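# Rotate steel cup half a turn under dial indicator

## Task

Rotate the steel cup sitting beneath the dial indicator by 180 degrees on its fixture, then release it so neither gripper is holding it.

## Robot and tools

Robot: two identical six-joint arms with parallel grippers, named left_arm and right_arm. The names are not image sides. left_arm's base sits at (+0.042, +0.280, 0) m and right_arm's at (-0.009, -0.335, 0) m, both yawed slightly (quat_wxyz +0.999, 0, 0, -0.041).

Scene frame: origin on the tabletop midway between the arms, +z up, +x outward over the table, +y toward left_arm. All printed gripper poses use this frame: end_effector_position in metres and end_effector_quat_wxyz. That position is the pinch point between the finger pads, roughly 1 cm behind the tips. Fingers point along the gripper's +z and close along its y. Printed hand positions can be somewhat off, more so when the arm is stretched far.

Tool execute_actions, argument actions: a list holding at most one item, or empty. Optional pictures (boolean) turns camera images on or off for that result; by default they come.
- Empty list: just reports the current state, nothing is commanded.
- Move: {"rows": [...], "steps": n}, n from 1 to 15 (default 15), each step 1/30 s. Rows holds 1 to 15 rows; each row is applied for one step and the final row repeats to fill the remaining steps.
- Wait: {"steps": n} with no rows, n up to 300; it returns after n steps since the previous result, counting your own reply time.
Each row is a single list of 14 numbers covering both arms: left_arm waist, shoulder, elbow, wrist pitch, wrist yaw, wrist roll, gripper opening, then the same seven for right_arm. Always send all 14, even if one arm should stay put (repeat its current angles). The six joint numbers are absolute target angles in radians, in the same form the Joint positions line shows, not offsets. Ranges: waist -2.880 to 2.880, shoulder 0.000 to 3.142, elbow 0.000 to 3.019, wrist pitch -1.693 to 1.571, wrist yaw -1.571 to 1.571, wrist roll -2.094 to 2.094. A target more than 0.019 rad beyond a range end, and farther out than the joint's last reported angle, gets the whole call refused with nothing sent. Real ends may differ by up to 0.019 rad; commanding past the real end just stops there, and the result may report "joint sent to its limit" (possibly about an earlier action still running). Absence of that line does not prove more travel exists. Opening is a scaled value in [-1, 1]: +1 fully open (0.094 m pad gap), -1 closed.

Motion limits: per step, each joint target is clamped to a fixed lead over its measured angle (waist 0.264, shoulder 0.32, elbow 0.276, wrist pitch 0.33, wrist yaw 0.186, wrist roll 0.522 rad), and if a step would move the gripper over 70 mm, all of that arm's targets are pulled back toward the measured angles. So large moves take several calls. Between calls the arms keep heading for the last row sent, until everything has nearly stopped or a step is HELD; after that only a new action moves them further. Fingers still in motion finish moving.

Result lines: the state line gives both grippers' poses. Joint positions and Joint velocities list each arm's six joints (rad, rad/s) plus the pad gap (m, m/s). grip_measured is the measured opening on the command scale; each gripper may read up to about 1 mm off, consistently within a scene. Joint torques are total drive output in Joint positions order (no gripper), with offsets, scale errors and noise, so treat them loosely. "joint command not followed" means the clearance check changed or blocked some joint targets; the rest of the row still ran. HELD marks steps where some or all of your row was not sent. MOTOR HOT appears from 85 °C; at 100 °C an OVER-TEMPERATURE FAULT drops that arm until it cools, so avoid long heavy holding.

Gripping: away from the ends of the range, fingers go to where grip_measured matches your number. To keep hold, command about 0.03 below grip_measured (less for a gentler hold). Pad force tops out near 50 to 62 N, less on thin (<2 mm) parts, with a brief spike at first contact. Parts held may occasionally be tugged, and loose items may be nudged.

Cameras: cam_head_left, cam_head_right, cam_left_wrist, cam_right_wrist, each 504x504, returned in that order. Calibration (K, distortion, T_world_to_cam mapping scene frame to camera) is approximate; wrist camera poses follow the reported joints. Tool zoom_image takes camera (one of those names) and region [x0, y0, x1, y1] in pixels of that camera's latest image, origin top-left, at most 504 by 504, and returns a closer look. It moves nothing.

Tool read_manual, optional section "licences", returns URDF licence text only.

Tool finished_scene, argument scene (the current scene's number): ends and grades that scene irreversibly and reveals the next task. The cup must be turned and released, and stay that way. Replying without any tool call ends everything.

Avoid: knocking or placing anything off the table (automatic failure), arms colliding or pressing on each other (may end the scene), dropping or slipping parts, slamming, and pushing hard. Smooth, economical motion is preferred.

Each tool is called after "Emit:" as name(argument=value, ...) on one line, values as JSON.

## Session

Emit:
execute_actions(actions=[])

Scene clock: 0.00 s of 4800.00 s.
left_arm: end_effector_position=(+0.3891, +0.7380, +0.3513) grip_measured=+1.000 end_effector_quat_wxyz=(-0.454, +0.731, -0.506, +0.061) | right_arm: end_effector_position=(+0.4286, +0.5159, +0.2584) grip_measured=+1.000 end_effector_quat_wxyz=(-0.588, +0.799, +0.040, +0.121)
Joint positions: left_arm=[ 1.035  1.32   1.268 -0.571  0.098 -1.029  0.094] | right_arm=[ 1.113  2.413  2.404 -0.297 -0.371 -1.937  0.094]
Joint velocities: left_arm=[-0.015 -0.005 -0.002 -0.002 -0.051  0.007  0.   ] | right_arm=[-0.015  0.005  0.007 -0.002 -0.066  0.007  0.   ]
Joint torques (N m, as the arm reports them, + toward a larger angle): no reading
Motor temperatures (°C, as the motors report them): left_arm=[24 28 29 25 23 24] | right_arm=[23 25 24 24 25 24]
camera_calibration (this result's frames):
cam_left_wrist: T_world_to_cam=[[0.700032, 0.0809345, 0.70951, -0.578885], [0.0649796, -0.996654, 0.0495778, 0.695291], [0.711149, 0.0113977, -0.702949, 0.0870145], [0, 0, 0, 1]] pos_world=[0.298178, 0.738825, 0.437421]
cam_right_wrist: T_world_to_cam=[[-0.197392, 0.293665, 0.935306, -0.311283], [0.706782, -0.618516, 0.343363, -0.0652937], [0.679335, 0.728834, -0.0854671, -0.520937], [0, 0, 0, 1]] pos_world=[0.338594, 0.430704, 0.269041]

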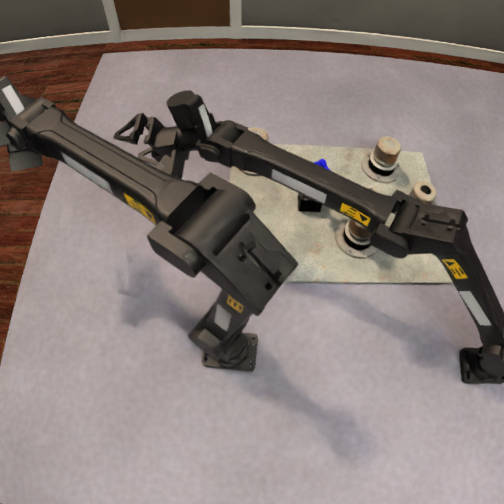

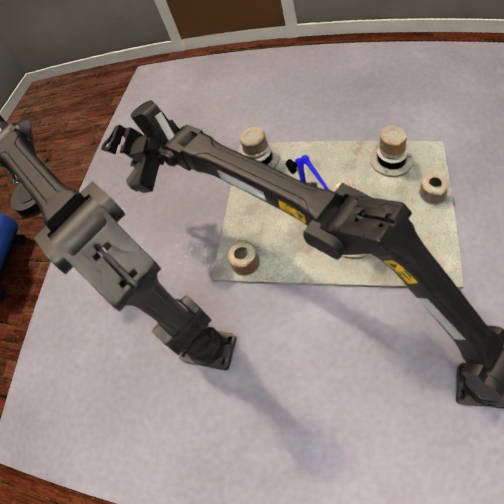

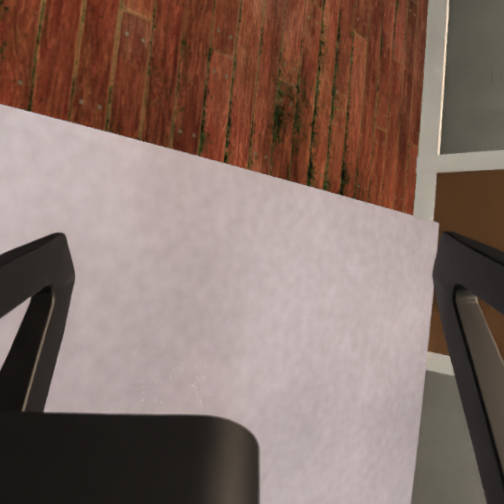

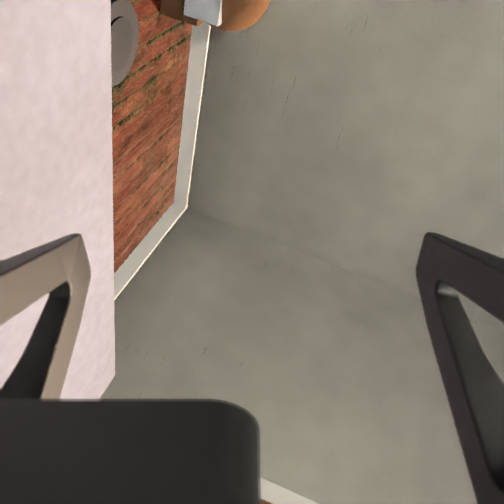

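Emit:
execute_actions(actions=[{"rows":[[1.5,1.32,1.268,-0.571,0.098,-1.029,1,0.9,1.6,2.0,-0.3,0,-1,1],[1.5,1.32,1.268,-0.571,0.098,-1.029,1,1.113,1.6,2.2,-0.3,0,-1,1]]}], pictures=false)

Emit:
execute_actions(actions=[{"steps":30}], pictures=false)

Emit:
execute_actions(actions=[{"rows":[[1.5,1.32,1.268,-0.571,0.098,-1.029,1,1.359,1.2,0.7,0.5,1.277,0,1]]}], pictures=false)

Emit:
execute_actions(actions=[{"steps":45}])

Scene clock: 8.00 s of 4800.00 s.
left_arm: end_effector_position=(+0.1188, +0.8493, +0.3512) grip_measured=+1.000 end_effector_quat_wxyz=(-0.454, +0.836, -0.303, -0.059) | right_arm: end_effector_position=(+0.4570, +0.4522, +0.3740) grip_measured=+1.000 end_effector_quat_wxyz=(-0.610, +0.749, -0.225, +0.128)
Joint positions: left_arm=[ 1.548  1.32   1.268 -0.571  0.093 -1.029  0.094] | right_arm=[ 1.111  2.18   2.25  -0.297 -0.042 -1.497  0.094]
Joint velocities: left_arm=[ 0.005 -0.015  0.022  0.002 -0.007 -0.007  0.   ] | right_arm=[ 0.005 -0.552 -0.051 -0.002  0.051  0.755  0.   ]
Joint torques (N m, as the arm reports them, + toward a larger angle): left_arm=[ -2.48 -13.06  10.06   1.69   0.21   0.1 ] | right_arm=[ -0.26 -24.19  11.81   2.01   0.1    0.22]
Motor temperatures (°C, as the motors report them): left_arm=[24 29 32 25 23 24] | right_arm=[23 27 26 24 25 24]
Steps of this call (steps 1 to 90: nothing new was sent; then 4.50 s passed at rest; steps 91 to 105: all 15 steps of this action). Readings (joint positions):
91: left_arm=[1.046 1.320 1.268 -0.571 0.103 -1.029] | right_arm=[1.112 2.405 2.390 -0.297 -0.345 -1.913]
92: left_arm=[1.065 1.320 1.268 -0.571 0.105 -1.029] | right_arm=[1.112 2.387 2.361 -0.297 -0.307 -1.877]
94: left_arm=[1.133 1.320 1.268 -0.571 0.105 -1.029] | right_arm=[1.111 2.356 2.315 -0.297 -0.235 -1.809]
98: left_arm=[1.316 1.320 1.268 -0.571 0.104 -1.029] | right_arm=[1.111 2.298 2.272 -0.297 -0.121 -1.689]
105: the state above

Scene clock: 9.00 s of 4800.00 s.
left_arm: end_effector_position=(+0.1486, +0.8445, +0.3513) grip_measured=+1.000 end_effector_quat_wxyz=(-0.456, +0.828, -0.325, -0.045) | right_arm: end_effector_position=(+0.3044, +0.1861, +0.8393) grip_measured=+1.000 end_effector_quat_wxyz=(+0.827, -0.482, +0.289, +0.002)
Joint positions: left_arm=[ 1.497  1.32   1.268 -0.571  0.096 -1.029  0.094] | right_arm=[ 1.111  1.547  2.22  -0.297 -0.004 -1.026  0.094]
Joint velocities: left_arm=[ 0.005 -0.005 -0.017 -0.007  0.007  0.007  0.   ] | right_arm=[-0.015 -0.161  0.007  0.007 -0.051  0.11   0.   ]
Joint torques (N m, as the arm reports them, + toward a larger angle): left_arm=[  2.15 -13.    10.08   1.7    0.08   0.1 ] | right_arm=[-0.37 -7.61  8.46  1.66  0.22  0.24]
Motor temperatures (°C, as the motors report them): left_arm=[24 29 32 25 23 24] | right_arm=[23 28 26 24 25 24]
Steps of this call (steps 1 to 30: the robot went on to your last target). Readings (joint positions):
1: left_arm=[1.545 1.320 1.268 -0.571 0.093 -1.029] | right_arm=[1.111 2.161 2.249 -0.297 -0.038 -1.471]
2: left_arm=[1.538 1.320 1.268 -0.571 0.093 -1.029] | right_arm=[1.111 2.142 2.249 -0.297 -0.034 -1.447]
4: left_arm=[1.519 1.320 1.268 -0.571 0.095 -1.029] | right_arm=[1.111 2.103 2.248 -0.297 -0.028 -1.402]
8: left_arm=[1.497 1.320 1.268 -0.571 0.096 -1.029] | right_arm=[1.111 2.021 2.248 -0.297 -0.021 -1.327]
30: the state above

Scene clock: 9.50 s of 4800.00 s.
left_arm: end_effector_position=(+0.1486, +0.8445, +0.3513) grip_measured=+1.000 end_effector_quat_wxyz=(-0.456, +0.828, -0.325, -0.045) | right_arm: end_effector_position=(+0.2367, +0.0431, +0.7245) grip_measured=+1.000 end_effector_quat_wxyz=(+0.803, +0.007, +0.541, +0.251)
Joint positions: left_arm=[ 1.497  1.32   1.268 -0.571  0.096 -1.029  0.094] | right_arm=[ 1.374  1.132  1.406  0.427  0.873 -0.259  0.094]
Joint velocities: left_arm=[ 0.005 -0.005 -0.012  0.007 -0.022 -0.007  0.   ] | right_arm=[-0.005 -0.093 -0.945  0.237  0.989  0.593  0.   ]
Joint torques (N m, as the arm reports them, + toward a larger angle): left_arm=[  2.1  -13.03  10.07   1.69   0.08   0.1 ] | right_arm=[-1.26 -4.66  9.43  1.51 -0.44  0.1 ]
Motor temperatures (°C, as the motors report them): left_arm=[24 29 32 25 23 24] | right_arm=[23 27 26 24 25 24]
Steps of this call (steps 1 to 15: all 15 steps of this action). Readings (joint positions):
1: left_arm=[1.497 1.320 1.268 -0.571 0.096 -1.029] | right_arm=[1.118 1.531 2.203 -0.273 0.030 -0.997]
2: left_arm=[1.497 1.320 1.268 -0.571 0.096 -1.029] | right_arm=[1.128 1.510 2.166 -0.242 0.066 -0.963]
4: left_arm=[1.497 1.320 1.268 -0.571 0.096 -1.029] | right_arm=[1.166 1.462 2.089 -0.176 0.145 -0.890]
8: left_arm=[1.497 1.320 1.268 -0.571 0.096 -1.029] | right_arm=[1.286 1.320 1.839 0.085 0.417 -0.630]
15: the state above

Scene clock: 11.00 s of 4800.00 s.
left_arm: end_effector_position=(+0.1486, +0.8445, +0.3513) grip_measured=+1.000 end_effector_quat_wxyz=(-0.456, +0.828, -0.325, -0.045) | right_arm: end_effector_position=(+0.2621, +0.0095, +0.3103) grip_measured=+1.000 end_effector_quat_wxyz=(+0.702, -0.026, +0.712, -0.015)
Joint positions: left_arm=[ 1.497  1.32   1.268 -0.571  0.096 -1.029  0.094] | right_arm=[ 1.372  1.211  0.684  0.477  1.275 -0.009  0.094]
Joint velocities: left_arm=[-0.024 -0.005 -0.012 -0.007  0.037 -0.022  0.   ] | right_arm=[-0.005 -0.015 -0.017  0.007  0.081 -0.022  0.   ]
Joint torques (N m, as the arm reports them, + toward a larger angle): left_arm=[  2.15 -13.07  10.07   1.69   0.08   0.1 ] | right_arm=[-1.49 -8.2  12.49  2.48  0.16  0.17]
Motor temperatures (°C, as the motors report them): left_arm=[24 29 32 25 23 24] | right_arm=[23 27 27 24 25 24]
Steps of this call (steps 1 to 45: the robot went on to your last target). Readings (joint positions):
1: left_arm=[1.497 1.320 1.268 -0.571 0.096 -1.029] | right_arm=[1.374 1.130 1.372 0.434 0.914 -0.239]
2: left_arm=[1.497 1.320 1.268 -0.571 0.096 -1.029] | right_arm=[1.374 1.131 1.338 0.439 0.955 -0.222]
4: left_arm=[1.497 1.320 1.268 -0.571 0.096 -1.029] | right_arm=[1.374 1.135 1.263 0.443 1.037 -0.190]
8: left_arm=[1.497 1.320 1.268 -0.571 0.096 -1.029] | right_arm=[1.374 1.148 1.100 0.447 1.187 -0.139]
45: the state above
All arms were judged still, so your last target was given up. Only a new action makes them travel on or press farther. Fingers that are still opening or closing keep moving.
camera_calibration (this result's frames):
cam_left_wrist: T_world_to_cam=[[0.590837, 0.384712, 0.709161, -0.659286], [0.502892, -0.86295, 0.0491568, 0.639229], [0.630881, 0.327588, -0.703331, 0.00190798], [0, 0, 0, 1]] pos_world=[0.0668635, 0.804633, 0.437459]
cam_right_wrist: T_world_to_cam=[[0.00282646, -0.998887, 0.0470875, -0.00852672], [-0.5914, -0.0396401, -0.805403, 0.412503], [0.806373, -0.0255711, -0.590854, 0.0964292], [0, 0, 0, 1]] pos_world=[0.166221, 0.0103002, 0.389609]

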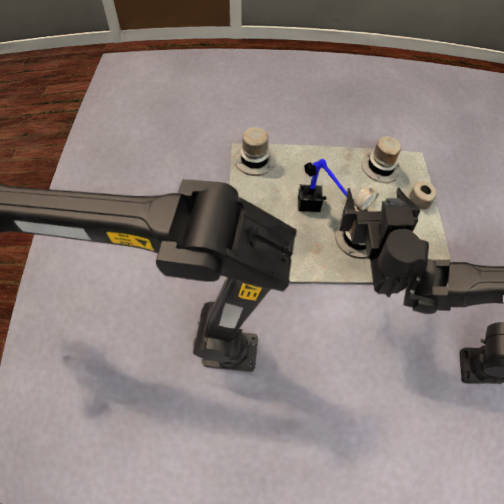

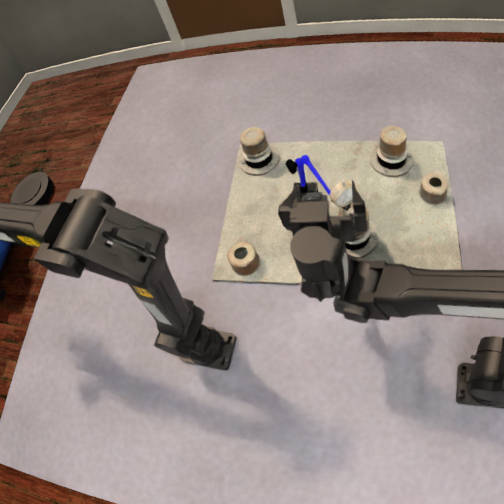

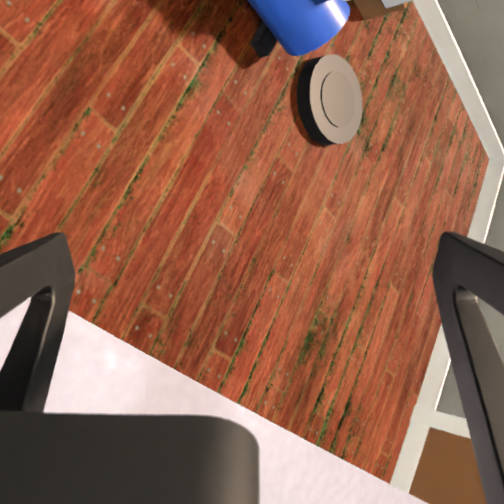

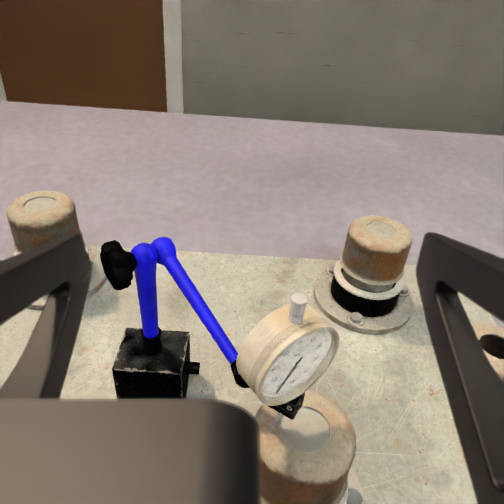

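Cup seems slightly more to −y. Descend and look.

Emit:
execute_actions(actions=[{"rows":[[1.5,1.32,1.268,-0.571,0.098,-1.029,1,1.359,1.6,0.56,1.06,1.277,0,1],[1.5,1.32,1.268,-0.571,0.098,-1.029,1,1.359,1.6,0.56,1.06,1.277,0,1],[1.5,1.32,1.268,-0.571,0.098,-1.029,1,1.359,1.6,0.56,1.06,1.277,0,1],[1.5,1.32,1.268,-0.571,0.098,-1.029,1,1.359,1.6,0.56,1.06,1.277,0,1],[1.5,1.32,1.268,-0.571,0.098,-1.029,1,1.359,1.6,0.56,1.06,1.277,0,1],[1.5,1.32,1.268,-0.571,0.098,-1.029,1,1.359,1.955,0.45,1.525,1.277,0,1]]}], pictures=false)

Emit:
execute_actions(actions=[{"steps":25}])

Scene clock: 20.07 s of 4800.00 s.
left_arm: end_effector_position=(+0.1486, +0.8445, +0.3513) grip_measured=+1.000 end_effector_quat_wxyz=(-0.456, +0.828, -0.325, -0.045) | right_arm: end_effector_position=(+0.2540, -0.0186, +0.0573) grip_measured=+1.000 end_effector_quat_wxyz=(+0.696, -0.042, +0.716, -0.032)
Joint positions: left_arm=[ 1.497  1.32   1.268 -0.571  0.096 -1.029  0.094] | right_arm=[ 1.372  1.978  0.458  1.42   1.275 -0.009  0.094]
Joint velocities: left_arm=[-0.005 -0.005  0.002  0.022 -0.022 -0.037  0.   ] | right_arm=[-0.015  0.952 -0.325  1.028 -0.007 -0.066  0.   ]
Joint torques (N m, as the arm reports them, + toward a larger angle): left_arm=[  2.12 -13.03  10.06   1.69   0.08   0.1 ] | right_arm=[ -1.46 -16.16   3.81   2.61   0.16   0.17]
Motor temperatures (°C, as the motors report them): left_arm=[24 29 33 25 23 24] | right_arm=[23 27 27 24 25 24]
Steps of this call (steps 1 to 90: nothing new was sent; then 5.57 s passed at rest; steps 91 to 105: all 15 steps of this action). Readings (joint positions):
91: left_arm=[1.497 1.320 1.268 -0.571 0.096 -1.029] | right_arm=[1.372 1.223 0.677 0.514 1.275 -0.009]
92: left_arm=[1.497 1.320 1.268 -0.571 0.096 -1.029] | right_arm=[1.372 1.246 0.670 0.575 1.276 -0.009]
94: left_arm=[1.497 1.320 1.268 -0.571 0.096 -1.029] | right_arm=[1.372 1.327 0.651 0.694 1.276 -0.009]
98: left_arm=[1.497 1.320 1.268 -0.571 0.096 -1.029] | right_arm=[1.372 1.537 0.580 0.914 1.275 -0.009]
105: the state above

Scene clock: 20.90 s of 4800.00 s.
left_arm: end_effector_position=(+0.1486, +0.8445, +0.3513) grip_measured=+1.000 end_effector_quat_wxyz=(-0.456, +0.828, -0.325, -0.045) | right_arm: end_effector_position=(+0.2528, -0.0227, +0.0695) grip_measured=+1.000 end_effector_quat_wxyz=(+0.705, -0.015, +0.709, -0.005)
Joint positions: left_arm=[ 1.497  1.32   1.268 -0.571  0.096 -1.029  0.094] | right_arm=[ 1.372  1.967  0.443  1.504  1.276 -0.009  0.094]
Joint velocities: left_arm=[-0.015  0.005 -0.007 -0.002  0.007 -0.022  0.   ] | right_arm=[-0.005 -0.005 -0.007 -0.012 -0.022 -0.037  0.   ]
Joint torques (N m, as the arm reports them, + toward a larger angle): left_arm=[  2.15 -13.05  10.07   1.7    0.08   0.1 ] | right_arm=[ -1.46 -10.89   3.2    2.41   0.08   0.16]
Motor temperatures (°C, as the motors report them): left_arm=[24 29 33 25 23 24] | right_arm=[23 27 27 24 25 24]
Steps of this call (steps 1 to 25: the robot went on to your last target). Readings (joint positions):
1: left_arm=[1.497 1.320 1.268 -0.571 0.096 -1.029] | right_arm=[1.372 2.000 0.449 1.446 1.275 -0.009]
2: left_arm=[1.497 1.320 1.268 -0.571 0.096 -1.029] | right_arm=[1.372 2.005 0.444 1.462 1.276 -0.009]
4: left_arm=[1.497 1.320 1.268 -0.571 0.096 -1.029] | right_arm=[1.372 1.996 0.443 1.485 1.276 -0.009]
8: left_arm=[1.497 1.320 1.268 -0.571 0.096 -1.029] | right_arm=[1.372 1.970 0.443 1.502 1.276 -0.009]
25: the state above
camera_calibration (this result's frames):
cam_left_wrist: T_world_to_cam=[[0.590837, 0.384712, 0.709161, -0.659286], [0.502892, -0.86295, 0.0491568, 0.639229], [0.630881, 0.327588, -0.703331, 0.00190798], [0, 0, 0, 1]] pos_world=[0.0668635, 0.804633, 0.437459]
cam_right_wrist: T_world_to_cam=[[0.00140258, -0.999854, 0.0170545, -0.0269251], [-0.584553, -0.014657, -0.811223, 0.210991], [0.811355, -0.00883143, -0.584488, -0.0405646], [0, 0, 0, 1]] pos_world=[0.156285, -0.0241869, 0.147911]

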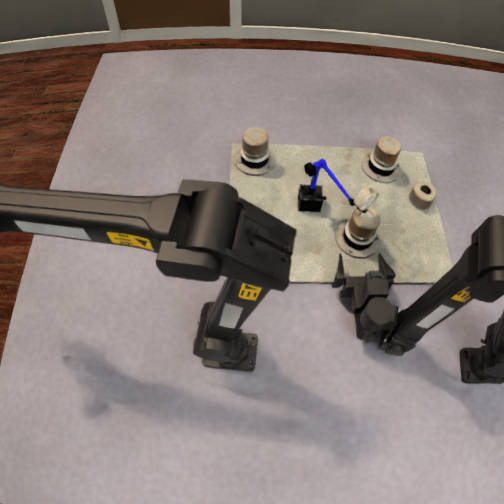

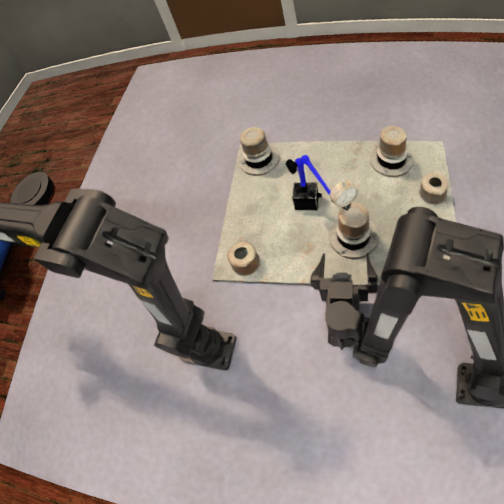

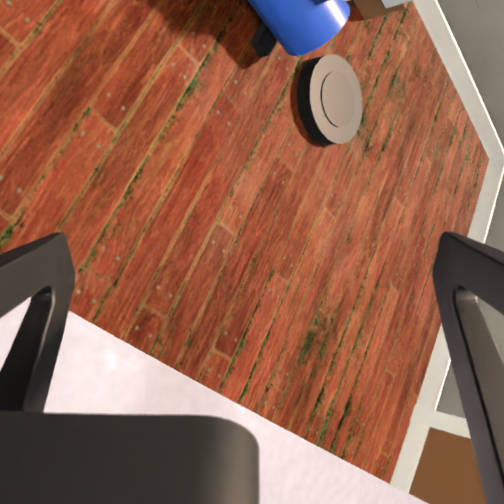

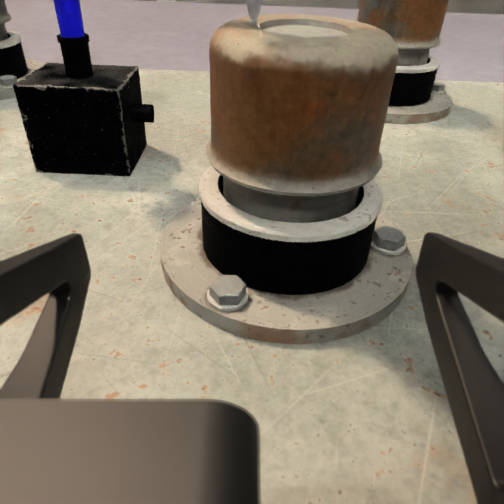

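Emit:
execute_actions(actions=[{"rows":[[1.5,1.32,1.268,-0.571,0.098,-1.029,1,1.33,1.955,0.417,1.555,1.268,0,1],[1.5,1.32,1.268,-0.571,0.098,-1.029,1,1.33,1.955,0.417,1.555,1.268,0,1],[1.5,1.32,1.268,-0.571,0.098,-1.029,1,1.33,1.955,0.417,1.555,1.268,0,1],[1.5,1.32,1.268,-0.571,0.098,-1.029,1,1.33,1.955,0.417,1.555,1.268,0,1],[1.5,1.32,1.268,-0.571,0.098,-1.029,1,1.206,1.96,0.465,1.515,1.124,0,1],[1.5,1.32,1.268,-0.571,0.098,-1.029,1,1.206,1.96,0.465,1.515,1.124,0,1],[1.5,1.32,1.268,-0.571,0.098,-1.029,1,1.206,1.96,0.465,1.515,1.124,0,1],[1.5,1.32,1.268,-0.571,0.098,-1.029,1,1.14,1.963,0.5,1.485,1.055,0,1],[1.5,1.32,1.268,-0.571,0.098,-1.029,1,1.14,1.963,0.5,1.485,1.055,0,1],[1.5,1.32,1.268,-0.571,0.098,-1.029,1,1.078,1.967,0.533,1.456,0.992,0,1]]}], pictures=false)

Emit:
execute_actions(actions=[{"steps":12}])

Scene clock: 46.97 s of 4800.00 s.
left_arm: end_effector_position=(+0.1486, +0.8445, +0.3513) grip_measured=+1.000 end_effector_quat_wxyz=(-0.456, +0.828, -0.325, -0.045) | right_arm: end_effector_position=(+0.3607, -0.0451, +0.0802) grip_measured=+1.000 end_effector_quat_wxyz=(+0.713, +0.014, +0.701, +0.000)
Joint positions: left_arm=[ 1.497  1.32   1.268 -0.571  0.096 -1.029  0.094] | right_arm=[ 1.06   1.967  0.525  1.474  0.997 -0.007  0.094]
Joint velocities: left_arm=[ 0.005 -0.005  0.012  0.002  0.051  0.007  0.   ] | right_arm=[-0.015 -0.005  0.007 -0.007 -0.139 -0.007  0.   ]
Joint torques (N m, as the arm reports them, + toward a larger angle): left_arm=[  2.14 -13.04  10.07   1.69   0.08   0.1 ] | right_arm=[  1.16 -10.83   4.38   1.08  -0.26   0.14]
Motor temperatures (°C, as the motors report them): left_arm=[24 29 35 25 23 24] | right_arm=[23 27 25 24 25 24]
Steps of this call (steps 1 to 15: the robot went on to your last target; steps 16 to 90: nothing new was sent; then 22.57 s passed at rest; steps 91 to 105: all 15 steps of this action). Readings (joint positions):
91: left_arm=[1.497 1.320 1.268 -0.571 0.096 -1.029] | right_arm=[1.369 1.967 0.441 1.509 1.272 -0.009]
92: left_arm=[1.497 1.320 1.268 -0.571 0.096 -1.029] | right_arm=[1.365 1.967 0.437 1.518 1.271 -0.009]
94: left_arm=[1.497 1.320 1.268 -0.571 0.096 -1.029] | right_arm=[1.351 1.967 0.429 1.528 1.271 -0.009]
98: left_arm=[1.497 1.320 1.268 -0.571 0.096 -1.029] | right_arm=[1.237 1.967 0.454 1.522 1.094 -0.007]
105: the state above

Scene clock: 47.37 s of 4800.00 s.
left_arm: end_effector_position=(+0.1486, +0.8445, +0.3513) grip_measured=+1.000 end_effector_quat_wxyz=(-0.456, +0.828, -0.325, -0.045) | right_arm: end_effector_position=(+0.3593, -0.0430, +0.0799) grip_measured=+1.000 end_effector_quat_wxyz=(+0.713, +0.011, +0.701, +0.002)
Joint positions: left_arm=[ 1.497  1.32   1.268 -0.571  0.096 -1.029  0.094] | right_arm=[ 1.065  1.967  0.525  1.472  0.996 -0.007  0.094]
Joint velocities: left_arm=[ 0.005 -0.005  0.002  0.002 -0.007 -0.007  0.   ] | right_arm=[-0.005  0.005 -0.007  0.012  0.051 -0.051  0.   ]
Joint torques (N m, as the arm reports them, + toward a larger angle): left_arm=[  2.14 -13.08  10.06   1.7    0.08   0.1 ] | right_arm=[  0.35 -11.03   4.36   1.14  -0.18   0.13]
Motor temperatures (°C, as the motors report them): left_arm=[24 29 35 25 23 24] | right_arm=[23 27 25 24 25 24]
Steps of this call (steps 1 to 12: the robot went on to your last target). Readings (joint positions):
1: left_arm=[1.497 1.320 1.268 -0.571 0.096 -1.029] | right_arm=[1.060 1.967 0.525 1.473 0.997 -0.007]
2: left_arm=[1.497 1.320 1.268 -0.571 0.096 -1.029] | right_arm=[1.062 1.967 0.525 1.472 0.996 -0.007]
4: left_arm=[1.497 1.320 1.268 -0.571 0.096 -1.029] | right_arm=[1.064 1.967 0.525 1.472 0.996 -0.007]
8: left_arm=[1.497 1.320 1.268 -0.571 0.096 -1.029] | right_arm=[1.065 1.967 0.525 1.472 0.996 -0.007]
12: the state above
camera_calibration (this result's frames):
cam_left_wrist: T_world_to_cam=[[0.590837, 0.384712, 0.709161, -0.659286], [0.502892, -0.86295, 0.0491568, 0.639229], [0.630881, 0.327588, -0.703331, 0.00190798], [0, 0, 0, 1]] pos_world=[0.0668635, 0.804633, 0.437459]
cam_right_wrist: T_world_to_cam=[[-0.0246801, -0.999265, -0.0293304, -0.0344647], [-0.565985, 0.0381511, -0.823532, 0.277965], [0.824046, -0.00372427, -0.566511, -0.126835], [0, 0, 0, 1]] pos_world=[0.260991, -0.0455164, 0.156049]

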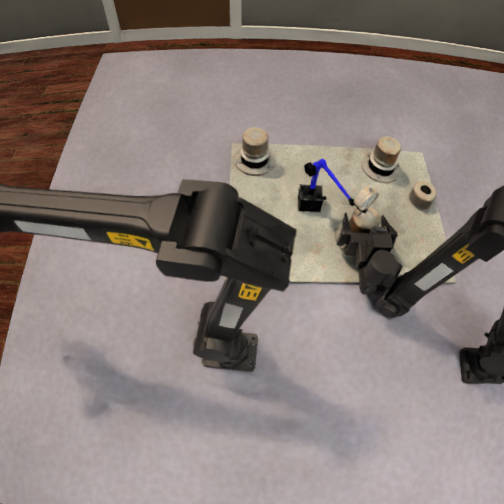

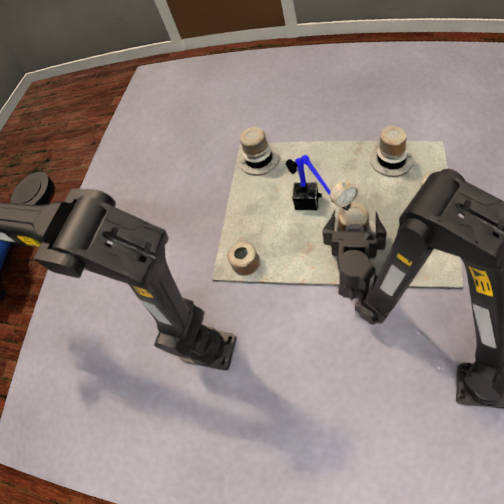

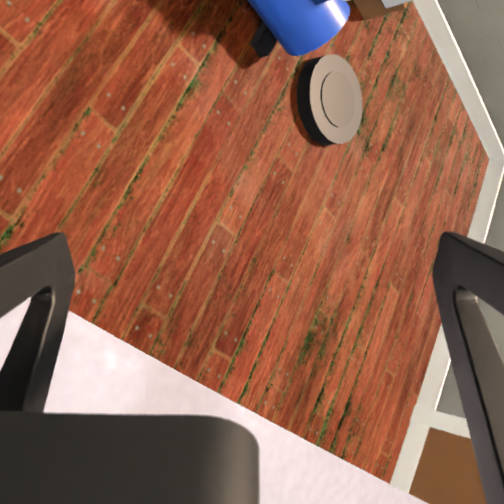

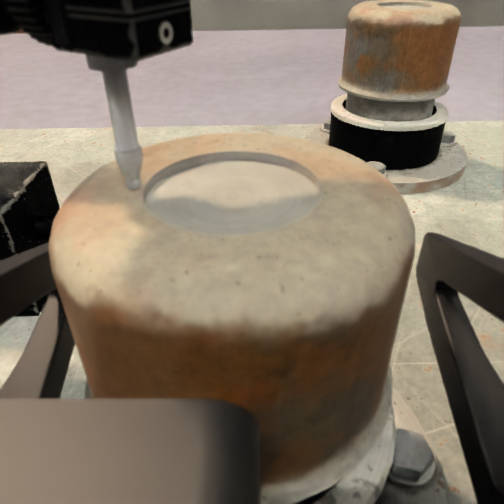

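Emit:
execute_actions(actions=[{"rows":[[1.5,1.32,1.268,-0.571,0.098,-1.029,1,1.095,1.978,0.54,1.46,1.005,0,1],[1.5,1.32,1.268,-0.571,0.098,-1.029,1,1.095,1.978,0.54,1.46,1.005,0,1],[1.5,1.32,1.268,-0.571,0.098,-1.029,1,1.095,1.978,0.54,1.46,1.005,0,1],[1.5,1.32,1.268,-0.571,0.098,-1.029,1,1.095,1.978,0.54,1.46,1.005,0,1],[1.5,1.32,1.268,-0.571,0.098,-1.029,1,1.095,1.978,0.54,1.46,1.005,0,1],[1.5,1.32,1.268,-0.571,0.098,-1.029,1,1.095,1.978,0.54,1.46,1.005,0,0.45]]}])

Emit:
execute_actions(actions=[{"rows":[[1.5,1.32,1.268,-0.571,0.098,-1.029,1,1.08,1.97,0.535,1.46,0.992,0,0.45],[1.5,1.32,1.268,-0.571,0.098,-1.029,1,1.045,1.965,0.5,1.49,0.86,0,0.45],[1.5,1.32,1.268,-0.571,0.098,-1.029,1,1.045,1.965,0.5,1.49,0.86,0,0.45],[1.5,1.32,1.268,-0.571,0.098,-1.029,1,1.01,1.96,0.465,1.518,0.726,0,0.45],[1.5,1.32,1.268,-0.571,0.098,-1.029,1,1.01,1.96,0.465,1.518,0.726,0,0.45],[1.5,1.32,1.268,-0.571,0.098,-1.029,1,0.962,1.957,0.437,1.54,0.58,0,0.45],[1.5,1.32,1.268,-0.571,0.098,-1.029,1,0.962,1.957,0.437,1.54,0.58,0,0.45],[1.5,1.32,1.268,-0.571,0.098,-1.029,1,0.914,1.954,0.415,1.56,0.432,0,0.45],[1.5,1.32,1.268,-0.571,0.098,-1.029,1,0.914,1.954,0.415,1.56,0.432,0,0.45],[1.5,1.32,1.268,-0.571,0.098,-1.029,1,0.86,1.952,0.402,1.568,0.278,0,0.45],[1.5,1.32,1.268,-0.571,0.098,-1.029,1,0.86,1.952,0.402,1.568,0.278,0,0.45],[1.5,1.32,1.268,-0.571,0.098,-1.029,1,0.805,1.952,0.395,1.57,0.123,0,0.45],[1.5,1.32,1.268,-0.571,0.098,-1.029,1,0.805,1.952,0.395,1.57,0.123,0,0.45],[1.5,1.32,1.268,-0.571,0.098,-1.029,1,0.747,1.952,0.393,1.57,-0.035,0,0.45],[1.5,1.32,1.268,-0.571,0.098,-1.029,1,0.689,1.952,0.395,1.57,-0.193,0,0.45]]}], pictures=false)

Emit:
execute_actions(actions=[{"rows":[[1.5,1.32,1.268,-0.571,0.098,-1.029,1,0.689,1.952,0.395,1.57,-0.193,0,0.45],[1.5,1.32,1.268,-0.571,0.098,-1.029,1,0.635,1.953,0.407,1.565,-0.347,0,0.45],[1.5,1.32,1.268,-0.571,0.098,-1.029,1,0.635,1.953,0.407,1.565,-0.347,0,0.45],[1.5,1.32,1.268,-0.571,0.098,-1.029,1,0.583,1.954,0.423,1.553,-0.501,0,0.45],[1.5,1.32,1.268,-0.571,0.098,-1.029,1,0.583,1.954,0.423,1.553,-0.501,0,0.45],[1.5,1.32,1.268,-0.571,0.098,-1.029,1,0.54,1.956,0.45,1.528,-0.644,0,0.45],[1.5,1.32,1.268,-0.571,0.098,-1.029,1,0.54,1.956,0.45,1.528,-0.644,0,0.45],[1.5,1.32,1.268,-0.571,0.098,-1.029,1,0.5,1.959,0.48,1.5,-0.787,0,0.45],[1.5,1.32,1.268,-0.571,0.098,-1.029,1,0.5,1.959,0.48,1.5,-0.787,0,0.45],[1.5,1.32,1.268,-0.571,0.098,-1.029,1,0.47,1.964,0.516,1.47,-0.918,0,0.45],[1.5,1.32,1.268,-0.571,0.098,-1.029,1,0.47,1.964,0.516,1.47,-0.918,0,0.45],[1.5,1.32,1.268,-0.571,0.098,-1.029,1,0.443,1.97,0.552,1.44,-1.049,0,0.45],[1.5,1.32,1.268,-0.571,0.098,-1.029,1,0.443,1.97,0.552,1.44,-1.049,0,0.45],[1.5,1.32,1.268,-0.571,0.098,-1.029,1,0.42,1.982,0.61,1.395,-1.22,0,0.45]]}], pictures=false)

Emit:
execute_actions(actions=[{"steps":15}])

Scene clock: 85.37 s of 4800.00 s.
left_arm: end_effector_position=(+0.1486, +0.8445, +0.3513) grip_measured=+1.000 end_effector_quat_wxyz=(-0.456, +0.828, -0.325, -0.045) | right_arm: end_effector_position=(+0.3539, -0.0388, +0.0797) grip_measured=+0.478 end_effector_quat_wxyz=(+0.713, +0.010, +0.701, +0.003)
Joint positions: left_arm=[ 1.497  1.32   1.268 -0.571  0.096 -1.029  0.094] | right_arm=[ 1.084  1.967  0.525  1.472  1.01  -0.007  0.069]
Joint velocities: left_arm=[-0.015 -0.005 -0.002  0.012  0.022 -0.007  0.   ] | right_arm=[ 0.005 -0.005 -0.012  0.012 -0.007 -0.007  0.   ]
Joint torques (N m, as the arm reports them, + toward a larger angle): left_arm=[  2.16 -13.04  10.07   1.69   0.08   0.1 ] | right_arm=[  0.45 -10.37   4.96   1.28  -0.28   0.13]
Motor temperatures (°C, as the motors report them): left_arm=[24 29 36 25 23 24] | right_arm=[23 27 24 24 25 24]
Steps of this call (steps 1 to 15: the robot went on to your last target; steps 16 to 90: nothing new was sent; then 34.50 s passed at rest; steps 91 to 105: all 15 steps of this action). Readings (joint positions):
91: left_arm=[1.497 1.320 1.268 -0.571 0.096 -1.029] | right_arm=[1.067 1.967 0.525 1.472 0.999 -0.007]
92: left_arm=[1.497 1.320 1.268 -0.571 0.096 -1.029] | right_arm=[1.069 1.967 0.525 1.472 1.001 -0.007]
94: left_arm=[1.497 1.320 1.268 -0.571 0.096 -1.029] | right_arm=[1.076 1.967 0.525 1.472 1.001 -0.007]
98: left_arm=[1.497 1.320 1.268 -0.571 0.096 -1.029] | right_arm=[1.084 1.967 0.525 1.472 1.009 -0.007]
105: the state above
camera_calibration (this result's frames):
cam_left_wrist: T_world_to_cam=[[0.590837, 0.384712, 0.709161, -0.659286], [0.502892, -0.86295, 0.0491568, 0.639229], [0.630881, 0.327588, -0.703331, 0.00190798], [0, 0, 0, 1]] pos_world=[0.0668635, 0.804633, 0.437459]
cam_right_wrist: T_world_to_cam=[[-0.0208843, -0.999365, -0.0288565, -0.031781], [-0.566603, 0.035611, -0.823221, 0.274733], [0.823726, -0.000842252, -0.566987, -0.12217], [0, 0, 0, 1]] pos_world=[0.255635, -0.0416472, 0.15598]

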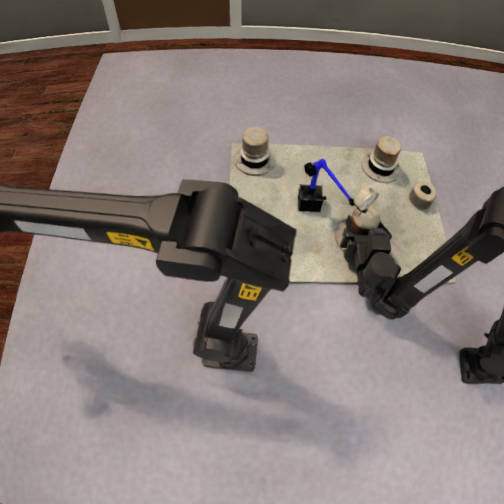

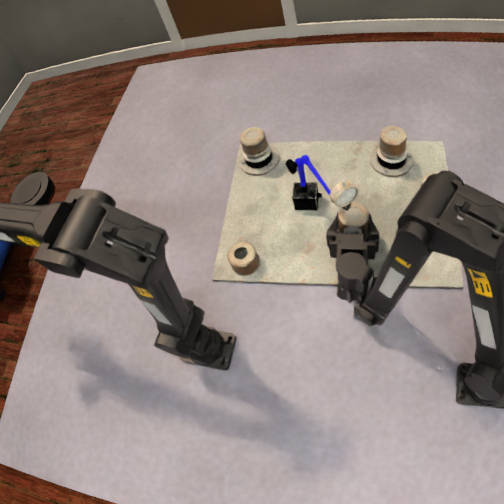

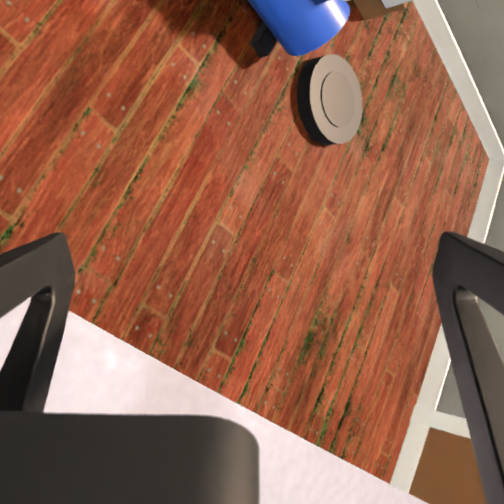

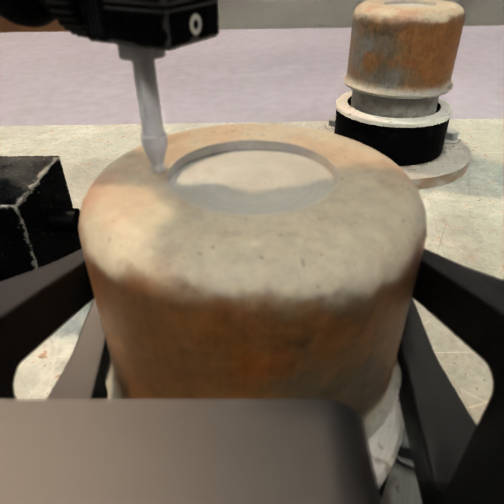

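Scene clock: 85.87 s of 4800.00 s.
left_arm: end_effector_position=(+0.1486, +0.8445, +0.3513) grip_measured=+1.000 end_effector_quat_wxyz=(-0.456, +0.828, -0.325, -0.045) | right_arm: end_effector_position=(+0.3512, -0.0306, +0.0792) grip_measured=+0.478 end_effector_quat_wxyz=(+0.668, -0.245, +0.659, +0.247)
Joint positions: left_arm=[ 1.497  1.32   1.268 -0.571  0.096 -1.029  0.094] | right_arm=[ 0.78   1.945  0.38   1.578 -0.012 -0.002  0.069]
Joint velocities: left_arm=[-0.005 -0.005 -0.002  0.012  0.022 -0.007  0.   ] | right_arm=[-1.158  0.005 -0.017  0.002 -2.967  0.037 -0.   ]
Joint torques (N m, as the arm reports them, + toward a larger angle): left_arm=[  2.09 -13.08  10.06   1.69   0.08   0.1 ] | right_arm=[-2.06 -9.39  4.3   1.71  0.84  0.08]
Motor temperatures (°C, as the motors report them): left_arm=[24 29 36 25 23 24] | right_arm=[23 27 24 24 25 24]
Steps of this call (steps 1 to 15: all 15 steps of this action). Readings (joint positions):
1: left_arm=[1.497 1.320 1.268 -0.571 0.096 -1.029] | right_arm=[1.083 1.967 0.525 1.472 1.008 -0.007]
2: left_arm=[1.497 1.320 1.268 -0.571 0.096 -1.029] | right_arm=[1.076 1.966 0.516 1.475 0.970 -0.009]
4: left_arm=[1.497 1.320 1.268 -0.571 0.096 -1.029] | right_arm=[1.051 1.959 0.484 1.496 0.852 -0.010]
8: left_arm=[1.497 1.320 1.268 -0.571 0.096 -1.029] | right_arm=[0.973 1.951 0.424 1.544 0.562 -0.007]
15: the state above

Scene clock: 86.37 s of 4800.00 s.
left_arm: end_effector_position=(+0.1486, +0.8445, +0.3513) grip_measured=+1.000 end_effector_quat_wxyz=(-0.456, +0.828, -0.325, -0.045) | right_arm: end_effector_position=(+0.3403, -0.0275, +0.0823) grip_measured=+0.478 end_effector_quat_wxyz=(+0.515, -0.497, +0.497, +0.490)
Joint positions: left_arm=[ 1.497  1.32   1.268 -0.571  0.096 -1.029  0.094] | right_arm=[ 0.458  1.965  0.57   1.426 -1.17   0.004  0.069]
Joint velocities: left_arm=[ 0.015  0.005 -0.002 -0.002 -0.007  0.037  0.   ] | right_arm=[-0.259  0.122  0.642 -0.452 -1.78   0.007  0.001]
Joint torques (N m, as the arm reports them, + toward a larger angle): left_arm=[  2.13 -13.04  10.07   1.69   0.08   0.1 ] | right_arm=[ -2.06 -10.91   3.77   1.91   0.82   0.03]
Motor temperatures (°C, as the motors report them): left_arm=[24 29 36 25 23 24] | right_arm=[23 27 24 24 25 24]
Steps of this call (steps 1 to 15: all 15 steps of this action). Readings (joint positions):
1: left_arm=[1.497 1.320 1.268 -0.571 0.096 -1.029] | right_arm=[0.745 1.945 0.380 1.578 -0.116 -0.001]
2: left_arm=[1.497 1.320 1.268 -0.571 0.096 -1.029] | right_arm=[0.711 1.945 0.382 1.578 -0.217 -0.000]
4: left_arm=[1.497 1.320 1.268 -0.571 0.096 -1.029] | right_arm=[0.654 1.945 0.396 1.568 -0.390 0.000]
8: left_arm=[1.497 1.320 1.268 -0.571 0.096 -1.029] | right_arm=[0.563 1.948 0.441 1.531 -0.692 0.001]
15: the state above

Scene clock: 86.87 s of 4800.00 s.
left_arm: end_effector_position=(+0.1486, +0.8445, +0.3513) grip_measured=+1.000 end_effector_quat_wxyz=(-0.456, +0.828, -0.325, -0.045) | right_arm: end_effector_position=(+0.3398, -0.0272, +0.0810) grip_measured=+0.478 end_effector_quat_wxyz=(-0.503, +0.507, -0.488, -0.502)
Joint positions: left_arm=[ 1.497  1.32   1.268 -0.571  0.096 -1.029  0.094] | right_arm=[ 0.452  1.97   0.588  1.407 -1.22   0.004  0.069]
Joint velocities: left_arm=[ 0.005  0.005 -0.002 -0.007 -0.007  0.007  0.   ] | right_arm=[ 0.005  0.005 -0.007  0.012 -0.022  0.051  0.   ]
Joint torques (N m, as the arm reports them, + toward a larger angle): left_arm=[  2.12 -13.05  10.07   1.69   0.08   0.1 ] | right_arm=[ -2.88 -10.65   6.08   1.15   0.     0.02]
Motor temperatures (°C, as the motors report them): left_arm=[24 29 36 25 23 24] | right_arm=[23 27 24 24 25 24]
Steps of this call (steps 1 to 15: the robot went on to your last target). Readings (joint positions):
1: left_arm=[1.497 1.320 1.268 -0.571 0.096 -1.029] | right_arm=[0.454 1.968 0.585 1.415 -1.208 0.004]
2: left_arm=[1.497 1.320 1.268 -0.571 0.096 -1.029] | right_arm=[0.452 1.970 0.588 1.410 -1.219 0.004]
4: left_arm=[1.497 1.320 1.268 -0.571 0.096 -1.029] | right_arm=[0.452 1.970 0.588 1.407 -1.220 0.004]
8: left_arm=[1.497 1.320 1.268 -0.571 0.096 -1.029] | right_arm=[0.452 1.970 0.588 1.407 -1.220 0.004]
15: the state above
camera_calibration (this result's frames):
cam_left_wrist: T_world_to_cam=[[0.590837, 0.384712, 0.709161, -0.659286], [0.502892, -0.86295, 0.0491568, 0.639229], [0.630881, 0.327588, -0.703331, 0.00190798], [0, 0, 0, 1]] pos_world=[0.0668635, 0.804633, 0.437459]
cam_right_wrist: T_world_to_cam=[[0.999939, 0.00608009, 0.00917089, -0.343045], [0.011, -0.572827, -0.819602, 0.0542369], [0.000270086, 0.819653, -0.57286, 0.192787], [0, 0, 0, 1]] pos_world=[0.342375, -0.124864, 0.158038]

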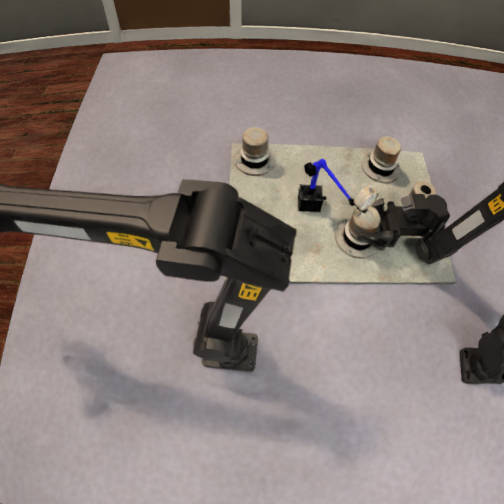

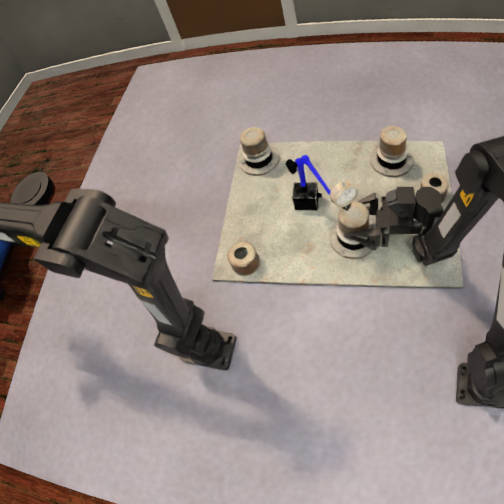

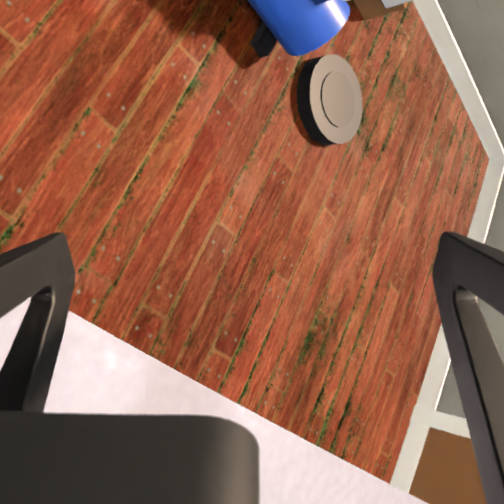

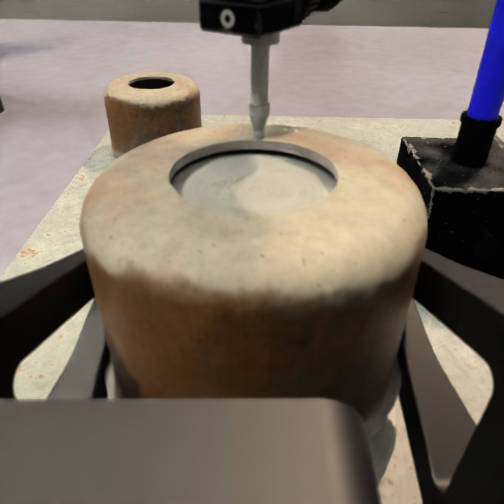

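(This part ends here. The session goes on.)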